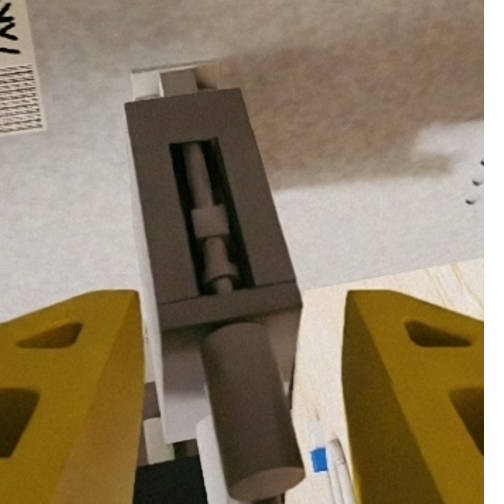

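Call:
{"op": "execute_actions", "data": {"actions": [{"rows":[[0.3,1,1,0,0,0,1,-0.228,2.59,0.815,1.56,-0.25,1.95,-0.9],[0.3,1,1,0,0,0,1,-0.228,2.59,0.815,1.56,-0.25,1.95,-0.9],[0.3,1,1,0,0,0,1,-0.228,2.59,0.815,1.56,-0.25,0.3,-0.9]]}], "pictures": false}}

Call:
{"op": "execute_actions", "data": {"actions": [{"rows":[[0.3,1,1,0,0,0,1,-0.228,2.59,0.815,1.55,-0.25,0.55,-0.5],[0.3,1,1,0,0,0,1,-0.228,2.6,0.815,1.55,-0.25,2.09,-0.5]]}], "pictures": false}}

Call:
{"op": "execute_actions", "data": {"actions": [{"rows":[[0.3,1,1,0,0,0,1,-0.228,2.59,0.815,1.56,-0.25,1.95,-0.9],[0.3,1,1,0,0,0,1,-0.228,2.59,0.815,1.56,-0.25,1.95,-0.9],[0.3,1,1,0,0,0,1,-0.228,2.59,0.815,1.56,-0.25,0.3,-0.9]]}], "pictures": false}}

Call:
{"op": "execute_actions", "data": {"actions": [{"rows":[[0.3,1,1,0,0,0,1,-0.228,2.59,0.815,1.55,-0.25,0.55,-0.5],[0.3,1,1,0,0,0,1,-0.228,2.6,0.815,1.55,-0.25,2.09,-0.5]]}], "pictures": false}}

Call:
{"op": "execute_actions", "data": {"actions": [{"rows":[[0.3,1,1,0,0,0,1,-0.228,2.59,0.815,1.56,-0.25,1.95,-0.9],[0.3,1,1,0,0,0,1,-0.228,2.59,0.815,1.56,-0.25,1.95,-0.9],[0.3,1,1,0,0,0,1,-0.228,2.59,0.815,1.56,-0.25,0.3,-0.9]]}], "pictures": false}}

Call:
{"op": "execute_actions", "data": {"actions": [{"rows":[[0.3,1,1,0,0,0,1,-0.228,2.59,0.815,1.55,-0.25,0.55,-0.5],[0.3,1,1,0,0,0,1,-0.228,2.6,0.815,1.55,-0.25,2.09,-0.5]]}], "pictures": false}}

Call:
{"op": "execute_actions", "data": {"actions": [{"rows":[[0.3,1,1,0,0,0,1,-0.228,2.59,0.815,1.56,-0.25,1.95,-0.9],[0.3,1,1,0,0,0,1,-0.228,2.59,0.815,1.56,-0.25,1.95,-0.9],[0.3,1,1,0,0,0,1,-0.228,2.59,0.815,1.56,-0.25,0.3,-0.9]]}], "pictures": false}}

Call:
{"op": "execute_actions", "data": {"actions": [{"rows":[[0.3,1,1,0,0,0,1,-0.228,2.59,0.815,1.55,-0.25,0.55,-0.5],[0.3,1,1,0,0,0,1,-0.228,2.6,0.815,1.55,-0.25,2.09,-0.5]]}], "pictures": false}}

Call:
{"op": "execute_actions", "data": {"actions": [{"rows":[[0.3,1,1,0,0,0,1,-0.228,2.59,0.815,1.56,-0.25,1.95,-0.9],[0.3,1,1,0,0,0,1,-0.228,2.59,0.815,1.56,-0.25,1.95,-0.9],[0.3,1,1,0,0,0,1,-0.228,2.59,0.815,1.56,-0.25,0.3,-0.9]]}], "pictures": false}}

Call:
{"op": "execute_actions", "data": {"actions": [{"rows":[[0.3,1,1,0,0,0,1,-0.228,2.59,0.815,1.55,-0.25,0.55,-0.5],[0.3,1,1,0,0,0,1,-0.228,2.6,0.815,1.55,-0.25,2.09,-0.5]]}], "pictures": false}}

Call:
{"op": "execute_actions", "data": {"actions": [{"rows":[[0.3,1,1,0,0,0,1,-0.228,2.59,0.815,1.56,-0.25,1.95,-0.9],[0.3,1,1,0,0,0,1,-0.228,2.59,0.815,1.56,-0.25,1.95,-0.9],[0.3,1,1,0,0,0,1,-0.228,2.59,0.815,1.56,-0.25,0.3,-0.9]]}], "pictures": false}}

Call:
{"op": "execute_actions", "data": {"actions": [{"rows":[[0.3,1,1,0,0,0,1,-0.228,2.59,0.815,1.55,-0.25,0.55,-0.5],[0.3,1,1,0,0,0,1,-0.228,2.6,0.815,1.55,-0.25,2.09,-0.5]]}], "pictures": false}}

Call:
{"op": "execute_actions", "data": {"actions": [{"rows":[[0.3,1,1,0,0,0,1,-0.228,2.59,0.815,1.56,-0.25,1.95,-0.9],[0.3,1,1,0,0,0,1,-0.228,2.59,0.815,1.56,-0.25,1.95,-0.9],[0.3,1,1,0,0,0,1,-0.228,2.59,0.79,1.56,-0.25,0.3,-0.9]]}], "pictures": false}}

Call:
{"op": "execute_actions", "data": {"actions": [{"rows":[[0.3,1,1,0,0,0,1,-0.228,2.59,0.815,1.55,-0.25,0.55,-0.5],[0.3,1,1,0,0,0,1,-0.228,2.6,0.815,1.55,-0.25,1.95,-0.5]],"steps":10}]}}

Call:
{"op": "zoom_image", "data": {"camera": "cam_right_wrist", "region": [220,250,460,500]}}

Scene clock: 130.00 s of 10600.00 s.
left_arm: end_effector_position=(+0.3832, +0.3814, +0.5583) grip_measured=+1.000 end_effector_quat_wxyz=(+0.712, -0.061, +0.699, +0.044) | right_arm: end_effector_position=(+0.5289, -0.2663, +0.1001) grip_measured=-0.898 end_effector_quat_wxyz=(+0.578, +0.253, +0.734, +0.251)
Joint positions: left_arm=[ 0.297  0.99   1.018  0.007 -0.006 -0.009  0.093] | right_arm=[-0.239  2.589  0.821  1.57  -0.222  0.675  0.002]
Joint velocities: left_arm=[-0.002 -0.022  0.002 -0.022 -0.051  0.037  0.   ] | right_arm=[ 0.002 -0.081  0.007 -0.081  0.022 -2.454  0.001]
Joint torques (N m, as the arm reports them, + toward a larger angle): left_arm=[ 0.38 -1.36  6.8   2.15  0.04  0.11] | right_arm=[ 0.74 -9.14  2.82  2.01 -0.22 -0.25]
Steps of this call (steps 1 to 45: the robot went on to your last target; steps 46 to 110: nothing new was sent; then 18.03 s passed at rest; steps 111 to 125: all 15 steps of this action). Readings (joint positions):
111: left_arm=[0.297 0.990 1.018 0.007 -0.006 -0.009] | right_arm=[-0.232 2.593 0.822 1.534 -0.245 1.941]
112: left_arm=[0.297 0.990 1.018 0.007 -0.006 -0.009] | right_arm=[-0.234 2.593 0.822 1.543 -0.238 1.942]
114: left_arm=[0.297 0.990 1.018 0.007 -0.006 -0.009] | right_arm=[-0.235 2.592 0.821 1.552 -0.237 1.759]
118: left_arm=[0.297 0.990 1.018 0.007 -0.006 -0.009] | right_arm=[-0.239 2.592 0.821 1.558 -0.228 1.360]
125: the state above

Scene clock: 130.50 s of 10600.00 s.
left_arm: end_effector_position=(+0.3832, +0.3814, +0.5583) grip_measured=+1.000 end_effector_quat_wxyz=(+0.712, -0.061, +0.699, +0.044) | right_arm: end_effector_position=(+0.5280, -0.2607, +0.0961) grip_measured=-0.501 end_effector_quat_wxyz=(+0.317, +0.629, +0.464, +0.537)
Joint positions: left_arm=[ 0.297  0.99   1.018  0.007 -0.006 -0.009  0.093] | right_arm=[-0.235  2.589  0.821  1.55  -0.241  1.899  0.021]
Joint velocities: left_arm=[ 0.002 -0.007  0.007  0.037  0.066 -0.007  0.   ] | right_arm=[-0.002  0.002 -0.002 -0.081 -0.037  1.253 -0.   ]
Joint torques (N m, as the arm reports them, + toward a larger angle): left_arm=[ 0.41 -1.23  6.71  2.15  0.03  0.14] | right_arm=[ 0.23 -8.75  2.8   2.2  -0.05 -0.06]
Steps of this call (steps 1 to 15: all 15 steps of this action). Readings (joint positions):
1: left_arm=[0.297 0.990 1.018 0.007 -0.006 -0.009] | right_arm=[-0.239 2.587 0.821 1.570 -0.222 0.643]
2: left_arm=[0.297 0.990 1.018 0.007 -0.006 -0.009] | right_arm=[-0.239 2.587 0.821 1.570 -0.224 0.724]
4: left_arm=[0.297 0.990 1.018 0.007 -0.006 -0.009] | right_arm=[-0.238 2.588 0.821 1.564 -0.230 0.925]
8: left_arm=[0.297 0.990 1.018 0.007 -0.006 -0.009] | right_arm=[-0.235 2.589 0.821 1.556 -0.237 1.327]
15: the state above

Scene clock: 131.00 s of 10600.00 s.
left_arm: end_effector_position=(+0.3832, +0.3814, +0.5583) grip_measured=+1.000 end_effector_quat_wxyz=(+0.712, -0.061, +0.699, +0.044) | right_arm: end_effector_position=(+0.5296, -0.2580, +0.1032) grip_measured=-0.890 end_effector_quat_wxyz=(+0.577, +0.234, +0.738, +0.261)
Joint positions: left_arm=[ 0.297  0.99   1.018  0.007 -0.006 -0.009  0.093] | right_arm=[-0.234  2.584  0.821  1.57  -0.256  0.659  0.003]
Joint velocities: left_arm=[ 0.012  0.007  0.012 -0.022 -0.022 -0.066  0.   ] | right_arm=[ 0.007 -0.002 -0.022 -0.007 -0.125 -2.322  0.   ]
Joint torques (N m, as the arm reports them, + toward a larger angle): left_arm=[ 0.43 -1.33  6.72  2.11  0.05  0.11] | right_arm=[ 0.01 -8.81  2.74  2.04  0.3  -0.33]
Steps of this call (steps 1 to 15: all 15 steps of this action). Readings (joint positions):
1: left_arm=[0.297 0.990 1.018 0.007 -0.006 -0.009] | right_arm=[-0.235 2.589 0.821 1.547 -0.241 1.912]
2: left_arm=[0.297 0.990 1.018 0.007 -0.006 -0.009] | right_arm=[-0.234 2.589 0.821 1.543 -0.242 1.918]
4: left_arm=[0.297 0.990 1.018 0.007 -0.006 -0.009] | right_arm=[-0.234 2.589 0.821 1.548 -0.241 1.734]
8: left_arm=[0.297 0.990 1.018 0.007 -0.006 -0.009] | right_arm=[-0.234 2.589 0.821 1.563 -0.241 1.335]
15: the state above

Scene clock: 131.50 s of 10600.00 s.
left_arm: end_effector_position=(+0.3832, +0.3814, +0.5583) grip_measured=+1.000 end_effector_quat_wxyz=(+0.712, -0.061, +0.699, +0.044) | right_arm: end_effector_position=(+0.5270, -0.2575, +0.0932) grip_measured=-0.501 end_effector_quat_wxyz=(+0.311, +0.628, +0.471, +0.536)
Joint positions: left_arm=[ 0.297  0.99   1.018  0.007 -0.006 -0.009  0.093] | right_arm=[-0.232  2.592  0.821  1.543 -0.251  1.892  0.021]
Joint velocities: left_arm=[-0.002  0.002 -0.002  0.007 -0.037  0.051  0.   ] | right_arm=[-0.002  0.056  0.017 -0.051  0.007  1.311  0.   ]
Joint torques (N m, as the arm reports them, + toward a larger angle): left_arm=[ 0.38 -1.39  6.73  2.14  0.08  0.13] | right_arm=[ 0.13 -9.06  2.45  2.41 -0.05 -0.05]
Steps of this call (steps 1 to 15: all 15 steps of this action). Readings (joint positions):
1: left_arm=[0.297 0.990 1.018 0.007 -0.006 -0.009] | right_arm=[-0.233 2.583 0.821 1.570 -0.256 0.631]
2: left_arm=[0.297 0.990 1.018 0.007 -0.006 -0.009] | right_arm=[-0.232 2.583 0.821 1.570 -0.257 0.712]
4: left_arm=[0.297 0.990 1.018 0.007 -0.006 -0.009] | right_arm=[-0.232 2.586 0.821 1.563 -0.256 0.914]
8: left_arm=[0.297 0.990 1.018 0.007 -0.006 -0.009] | right_arm=[-0.232 2.588 0.821 1.556 -0.256 1.316]
15: the state above

Scene clock: 132.00 s of 10600.00 s.
left_arm: end_effector_position=(+0.3832, +0.3814, +0.5583) grip_measured=+1.000 end_effector_quat_wxyz=(+0.712, -0.061, +0.699, +0.044) | right_arm: end_effector_position=(+0.5293, -0.2578, +0.1031) grip_measured=-0.889 end_effector_quat_wxyz=(+0.577, +0.233, +0.739, +0.260)
Joint positions: left_arm=[ 0.297  0.99   1.018  0.007 -0.006 -0.009  0.093] | right_arm=[-0.233  2.583  0.82   1.57  -0.256  0.657  0.003]
Joint velocities: left_arm=[ 0.002 -0.012 -0.012 -0.022 -0.007 -0.022  0.   ] | right_arm=[-0.002 -0.037 -0.012  0.066 -0.125 -2.278 -0.001]
Joint torques (N m, as the arm reports them, + toward a larger angle): left_arm=[ 0.36 -1.37  6.71  2.16  0.07  0.12] | right_arm=[-0.06 -8.79  3.23  2.03  0.38 -0.28]
Steps of this call (steps 1 to 15: all 15 steps of this action). Readings (joint positions):
1: left_arm=[0.297 0.990 1.018 0.007 -0.006 -0.009] | right_arm=[-0.232 2.592 0.821 1.540 -0.249 1.907]
2: left_arm=[0.297 0.990 1.018 0.007 -0.006 -0.009] | right_arm=[-0.234 2.592 0.820 1.549 -0.244 1.914]
4: left_arm=[0.297 0.990 1.018 0.007 -0.006 -0.009] | right_arm=[-0.234 2.591 0.820 1.553 -0.241 1.731]
8: left_arm=[0.297 0.990 1.018 0.007 -0.006 -0.009] | right_arm=[-0.234 2.591 0.820 1.568 -0.241 1.332]
15: the state above

Scene clock: 132.50 s of 10600.00 s.
left_arm: end_effector_position=(+0.3832, +0.3814, +0.5583) grip_measured=+1.000 end_effector_quat_wxyz=(+0.712, -0.061, +0.699, +0.044) | right_arm: end_effector_position=(+0.5267, -0.2574, +0.0931) grip_measured=-0.501 end_effector_quat_wxyz=(+0.311, +0.628, +0.471, +0.536)
Joint positions: left_arm=[ 0.297  0.99   1.018  0.007 -0.006 -0.009  0.093] | right_arm=[-0.232  2.591  0.82   1.543 -0.251  1.891  0.021]
Joint velocities: left_arm=[-0.022  0.007 -0.022  0.022  0.051  0.037  0.   ] | right_arm=[ 0.002  0.071 -0.007 -0.022  0.11   1.297 -0.   ]
Joint torques (N m, as the arm reports them, + toward a larger angle): left_arm=[ 0.38 -1.36  6.77  2.14  0.08  0.13] | right_arm=[ 0.27 -9.04  2.61  2.34 -0.05 -0.01]
Steps of this call (steps 1 to 15: all 15 steps of this action). Readings (joint positions):
1: left_arm=[0.297 0.990 1.018 0.007 -0.006 -0.009] | right_arm=[-0.233 2.583 0.820 1.570 -0.257 0.629]
2: left_arm=[0.297 0.990 1.018 0.007 -0.006 -0.009] | right_arm=[-0.232 2.583 0.820 1.570 -0.257 0.711]
4: left_arm=[0.297 0.990 1.018 0.007 -0.006 -0.009] | right_arm=[-0.232 2.585 0.820 1.564 -0.256 0.912]
8: left_arm=[0.297 0.990 1.018 0.007 -0.006 -0.009] | right_arm=[-0.232 2.588 0.820 1.556 -0.256 1.314]
15: the state above

Scene clock: 133.00 s of 10600.00 s.
left_arm: end_effector_position=(+0.3832, +0.3814, +0.5583) grip_measured=+1.000 end_effector_quat_wxyz=(+0.712, -0.061, +0.699, +0.044) | right_arm: end_effector_position=(+0.5291, -0.2578, +0.1030) grip_measured=-0.889 end_effector_quat_wxyz=(+0.577, +0.233, +0.739, +0.260)
Joint positions: left_arm=[ 0.297  0.99   1.018  0.007 -0.006 -0.009  0.093] | right_arm=[-0.233  2.583  0.818  1.57  -0.256  0.657  0.003]
Joint velocities: left_arm=[-0.022 -0.012 -0.017 -0.007 -0.037  0.007  0.   ] | right_arm=[-0.002 -0.032  0.022  0.051 -0.095 -2.176  0.001]
Joint torques (N m, as the arm reports them, + toward a larger angle): left_arm=[ 0.37 -1.32  6.82  2.15  0.05  0.12] | right_arm=[ 0.31 -9.01  3.    2.09  0.25 -0.29]
Steps of this call (steps 1 to 15: all 15 steps of this action). Readings (joint positions):
1: left_arm=[0.297 0.990 1.018 0.007 -0.006 -0.009] | right_arm=[-0.232 2.592 0.820 1.540 -0.249 1.907]
2: left_arm=[0.297 0.990 1.018 0.007 -0.006 -0.009] | right_arm=[-0.233 2.592 0.819 1.550 -0.244 1.914]
4: left_arm=[0.297 0.990 1.018 0.007 -0.006 -0.009] | right_arm=[-0.234 2.591 0.818 1.555 -0.241 1.731]
8: left_arm=[0.297 0.990 1.018 0.007 -0.006 -0.009] | right_arm=[-0.234 2.591 0.818 1.568 -0.241 1.332]
15: the state above

Scene clock: 133.50 s of 10600.00 s.
left_arm: end_effector_position=(+0.3832, +0.3814, +0.5583) grip_measured=+1.000 end_effector_quat_wxyz=(+0.712, -0.061, +0.699, +0.044) | right_arm: end_effector_position=(+0.5264, -0.2572, +0.0929) grip_measured=-0.501 end_effector_quat_wxyz=(+0.311, +0.628, +0.471, +0.535)
Joint positions: left_arm=[ 0.297  0.99   1.018  0.007 -0.006 -0.009  0.093] | right_arm=[-0.232  2.591  0.818  1.543 -0.251  1.891  0.021]
Joint velocities: left_arm=[-0.012 -0.007 -0.017 -0.037  0.066  0.037  0.   ] | right_arm=[ 0.007  0.046 -0.007 -0.066  0.051  1.341  0.   ]
Joint torques (N m, as the arm reports them, + toward a larger angle): left_arm=[ 0.45 -1.41  6.66  2.17  0.07  0.1 ] | right_arm=[-0.08 -9.46  2.92  2.33 -0.03 -0.08]
Steps of this call (steps 1 to 15: all 15 steps of this action). Readings (joint positions):
1: left_arm=[0.297 0.990 1.018 0.007 -0.006 -0.009] | right_arm=[-0.232 2.582 0.818 1.570 -0.256 0.629]
2: left_arm=[0.297 0.990 1.018 0.007 -0.006 -0.009] | right_arm=[-0.232 2.582 0.818 1.569 -0.256 0.711]
4: left_arm=[0.297 0.990 1.018 0.007 -0.006 -0.009] | right_arm=[-0.232 2.585 0.818 1.563 -0.256 0.912]
8: left_arm=[0.297 0.990 1.018 0.007 -0.006 -0.009] | right_arm=[-0.232 2.588 0.818 1.555 -0.256 1.314]
15: the state above

Scene clock: 134.00 s of 10600.00 s.
left_arm: end_effector_position=(+0.3832, +0.3814, +0.5583) grip_measured=+1.000 end_effector_quat_wxyz=(+0.712, -0.061, +0.699, +0.044) | right_arm: end_effector_position=(+0.5288, -0.2577, +0.1029) grip_measured=-0.889 end_effector_quat_wxyz=(+0.576, +0.233, +0.739, +0.260)
Joint positions: left_arm=[ 0.297  0.99   1.018  0.007 -0.006 -0.009  0.093] | right_arm=[-0.233  2.582  0.817  1.57  -0.256  0.657  0.003]
Joint velocities: left_arm=[ 0.002 -0.007 -0.002 -0.037 -0.007 -0.007  0.   ] | right_arm=[ 0.012 -0.032  0.012 -0.022 -0.022 -2.234  0.001]
Joint torques (N m, as the arm reports them, + toward a larger angle): left_arm=[ 0.34 -1.35  6.69  2.13  0.04  0.12] | right_arm=[ 0.4  -8.93  3.41  2.06  0.21 -0.41]
Steps of this call (steps 1 to 15: all 15 steps of this action). Readings (joint positions):
1: left_arm=[0.297 0.990 1.018 0.007 -0.006 -0.009] | right_arm=[-0.232 2.592 0.818 1.540 -0.249 1.907]
2: left_arm=[0.297 0.990 1.018 0.007 -0.006 -0.009] | right_arm=[-0.233 2.591 0.818 1.551 -0.244 1.914]
4: left_arm=[0.297 0.990 1.018 0.007 -0.006 -0.009] | right_arm=[-0.234 2.590 0.817 1.555 -0.241 1.730]
8: left_arm=[0.297 0.990 1.018 0.007 -0.006 -0.009] | right_arm=[-0.234 2.590 0.817 1.568 -0.241 1.332]
15: the state above

Scene clock: 134.50 s of 10600.00 s.
left_arm: end_effector_position=(+0.3832, +0.3814, +0.5583) grip_measured=+1.000 end_effector_quat_wxyz=(+0.712, -0.061, +0.699, +0.044) | right_arm: end_effector_position=(+0.5260, -0.2572, +0.0929) grip_measured=-0.501 end_effector_quat_wxyz=(+0.311, +0.628, +0.472, +0.535)
Joint positions: left_arm=[ 0.297  0.99   1.018  0.007 -0.006 -0.009  0.093] | right_arm=[-0.232  2.591  0.817  1.543 -0.252  1.891  0.021]
Joint velocities: left_arm=[-0.007 -0.007  0.002 -0.007  0.007  0.051  0.   ] | right_arm=[ 0.002  0.066 -0.007 -0.037  0.037  1.194 -0.   ]
Joint torques (N m, as the arm reports them, + toward a larger angle): left_arm=[ 0.41 -1.4   6.79  2.12  0.07  0.15] | right_arm=[ 0.19 -9.02  3.05  2.35 -0.03 -0.06]
Steps of this call (steps 1 to 15: all 15 steps of this action). Readings (joint positions):
1: left_arm=[0.297 0.990 1.018 0.007 -0.006 -0.009] | right_arm=[-0.233 2.582 0.817 1.570 -0.257 0.629]
2: left_arm=[0.297 0.990 1.018 0.007 -0.006 -0.009] | right_arm=[-0.232 2.582 0.817 1.569 -0.257 0.711]
4: left_arm=[0.297 0.990 1.018 0.007 -0.006 -0.009] | right_arm=[-0.232 2.585 0.817 1.564 -0.257 0.912]
8: left_arm=[0.297 0.990 1.018 0.007 -0.006 -0.009] | right_arm=[-0.232 2.588 0.817 1.556 -0.256 1.314]
15: the state above

Scene clock: 135.00 s of 10600.00 s.
left_arm: end_effector_position=(+0.3832, +0.3814, +0.5583) grip_measured=+1.000 end_effector_quat_wxyz=(+0.712, -0.061, +0.699, +0.044) | right_arm: end_effector_position=(+0.5286, -0.2578, +0.1030) grip_measured=-0.889 end_effector_quat_wxyz=(+0.576, +0.233, +0.739, +0.260)
Joint positions: left_arm=[ 0.297  0.99   1.018  0.007 -0.006 -0.009  0.093] | right_arm=[-0.233  2.582  0.816  1.57  -0.255  0.657  0.003]
Joint velocities: left_arm=[-0.012  0.002  0.002  0.037 -0.007  0.007  0.   ] | right_arm=[ 0.007 -0.022 -0.002 -0.022 -0.037 -2.278  0.   ]
Joint torques (N m, as the arm reports them, + toward a larger angle): left_arm=[ 0.48 -1.35  6.85  2.13  0.08  0.14] | right_arm=[ 0.42 -8.74  3.14  2.02  0.2  -0.35]
Steps of this call (steps 1 to 15: all 15 steps of this action). Readings (joint positions):
1: left_arm=[0.297 0.990 1.018 0.007 -0.006 -0.009] | right_arm=[-0.232 2.592 0.817 1.541 -0.249 1.907]
2: left_arm=[0.297 0.990 1.018 0.007 -0.006 -0.009] | right_arm=[-0.234 2.591 0.817 1.552 -0.245 1.914]
4: left_arm=[0.297 0.990 1.018 0.007 -0.006 -0.009] | right_arm=[-0.234 2.590 0.816 1.555 -0.242 1.731]
8: left_arm=[0.297 0.990 1.018 0.007 -0.006 -0.009] | right_arm=[-0.234 2.590 0.816 1.568 -0.242 1.332]
15: the state above

Scene clock: 135.50 s of 10600.00 s.
left_arm: end_effector_position=(+0.3832, +0.3814, +0.5583) grip_measured=+1.000 end_effector_quat_wxyz=(+0.712, -0.061, +0.699, +0.044) | right_arm: end_effector_position=(+0.5256, -0.2569, +0.0924) grip_measured=-0.501 end_effector_quat_wxyz=(+0.310, +0.629, +0.472, +0.535)
Joint positions: left_arm=[ 0.297  0.99   1.018  0.007 -0.006 -0.009  0.093] | right_arm=[-0.232  2.591  0.816  1.543 -0.252  1.891  0.021]
Joint velocities: left_arm=[-0.012 -0.007 -0.012 -0.037 -0.066  0.022  0.   ] | right_arm=[ 0.012  0.061 -0.007 -0.066  0.081  1.238  0.001]
Joint torques (N m, as the arm reports them, + toward a larger angle): left_arm=[ 0.29 -1.38  6.68  2.18  0.04  0.12] | right_arm=[ 0.23 -9.4   2.98  2.32 -0.02 -0.11]
Steps of this call (steps 1 to 15: all 15 steps of this action). Readings (joint positions):
1: left_arm=[0.297 0.990 1.018 0.007 -0.006 -0.009] | right_arm=[-0.232 2.581 0.816 1.570 -0.256 0.629]
2: left_arm=[0.297 0.990 1.018 0.007 -0.006 -0.009] | right_arm=[-0.232 2.581 0.816 1.569 -0.256 0.710]
4: left_arm=[0.297 0.990 1.018 0.007 -0.006 -0.009] | right_arm=[-0.232 2.585 0.816 1.564 -0.256 0.912]
8: left_arm=[0.297 0.990 1.018 0.007 -0.006 -0.009] | right_arm=[-0.232 2.589 0.816 1.556 -0.256 1.314]
15: the state above

Scene clock: 136.00 s of 10600.00 s.
left_arm: end_effector_position=(+0.3832, +0.3814, +0.5583) grip_measured=+1.000 end_effector_quat_wxyz=(+0.712, -0.061, +0.699, +0.044) | right_arm: end_effector_position=(+0.5279, -0.2579, +0.1031) grip_measured=-0.890 end_effector_quat_wxyz=(+0.576, +0.235, +0.739, +0.258)
Joint positions: left_arm=[ 0.297  0.99   1.018  0.007 -0.006 -0.009  0.093] | right_arm=[-0.232  2.579  0.812  1.57  -0.251  0.657  0.003]
Joint velocities: left_arm=[-0.007  0.002 -0.002 -0.022 -0.007  0.11   0.   ] | right_arm=[ 0.027 -0.027 -0.012  0.051 -0.051 -2.249  0.001]
Joint torques (N m, as the arm reports them, + toward a larger angle): left_arm=[ 0.45 -1.36  6.69  2.13  0.05  0.13] | right_arm=[ 0.25 -8.62  1.2   2.1   0.16 -0.34]
Steps of this call (steps 1 to 15: all 15 steps of this action). Readings (joint positions):
1: left_arm=[0.297 0.990 1.018 0.007 -0.006 -0.009] | right_arm=[-0.232 2.592 0.816 1.541 -0.249 1.907]
2: left_arm=[0.297 0.990 1.018 0.007 -0.006 -0.009] | right_arm=[-0.233 2.591 0.816 1.553 -0.244 1.914]
4: left_arm=[0.297 0.990 1.018 0.007 -0.006 -0.009] | right_arm=[-0.234 2.590 0.812 1.559 -0.241 1.731]
8: left_arm=[0.297 0.990 1.018 0.007 -0.006 -0.009] | right_arm=[-0.234 2.590 0.812 1.570 -0.240 1.332]
15: the state above

Scene clock: 136.33 s of 10600.00 s.
left_arm: end_effector_position=(+0.3832, +0.3814, +0.5583) grip_measured=+1.000 end_effector_quat_wxyz=(+0.712, -0.061, +0.699, +0.044) | right_arm: end_effector_position=(+0.5255, -0.2566, +0.0950) grip_measured=-0.501 end_effector_quat_wxyz=(+0.407, +0.527, +0.580, +0.470)
Joint positions: left_arm=[ 0.297  0.99   1.018  0.007 -0.006 -0.009  0.093] | right_arm=[-0.231  2.589  0.812  1.554 -0.252  1.516  0.021]
Joint velocities: left_arm=[-0.022  0.002 -0.007  0.022 -0.022  0.051  0.   ] | right_arm=[-0.007 -0.002 -0.017 -0.007  0.007  2.821 -0.001]
Joint torques (N m, as the arm reports them, + toward a larger angle): left_arm=[ 0.51 -1.33  6.68  2.14  0.05  0.13] | right_arm=[ 0.13 -8.69  3.51  2.13  0.11 -0.12]
Steps of this call (steps 1 to 10: all 10 steps of this action). Readings (joint positions):
1: left_arm=[0.297 0.990 1.018 0.007 -0.006 -0.009] | right_arm=[-0.231 2.579 0.812 1.570 -0.251 0.629]
2: left_arm=[0.297 0.990 1.018 0.007 -0.006 -0.009] | right_arm=[-0.231 2.579 0.812 1.569 -0.252 0.710]
4: left_arm=[0.297 0.990 1.018 0.007 -0.006 -0.009] | right_arm=[-0.231 2.584 0.812 1.564 -0.252 0.912]
8: left_arm=[0.297 0.990 1.018 0.007 -0.006 -0.009] | right_arm=[-0.231 2.589 0.812 1.555 -0.252 1.314]
10: the state above

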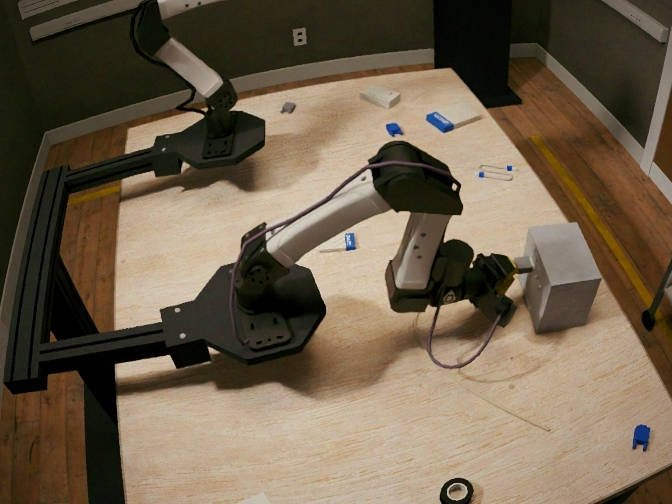

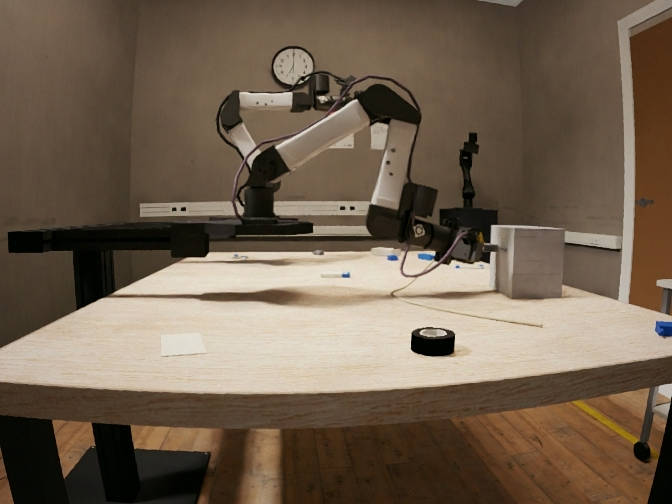

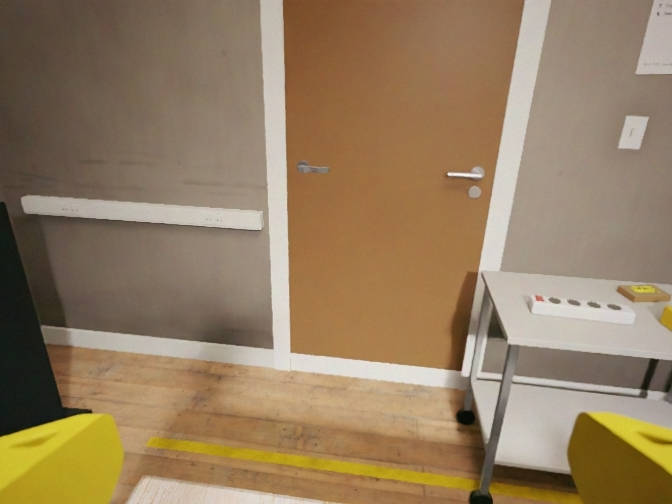

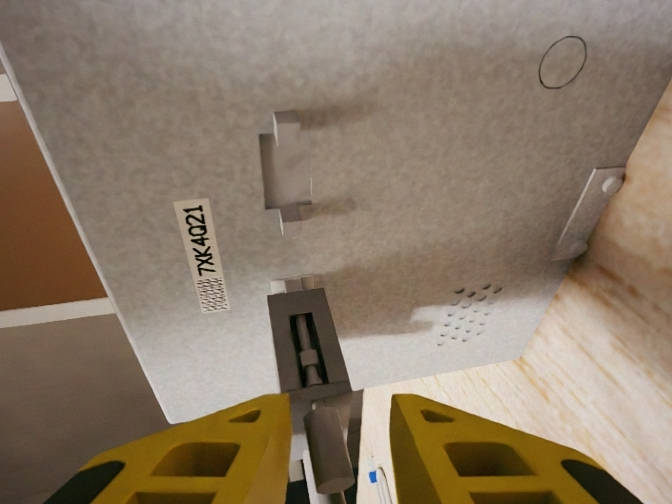

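Region (220, 250, 460, 500) of cam_right_wrist's 672x504 image, scaled by 2.016, with more detail than that image has; it fills the left 484 columns of this view, and the rest is white.

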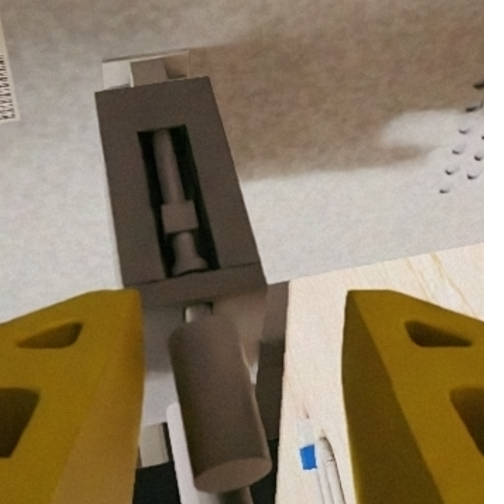

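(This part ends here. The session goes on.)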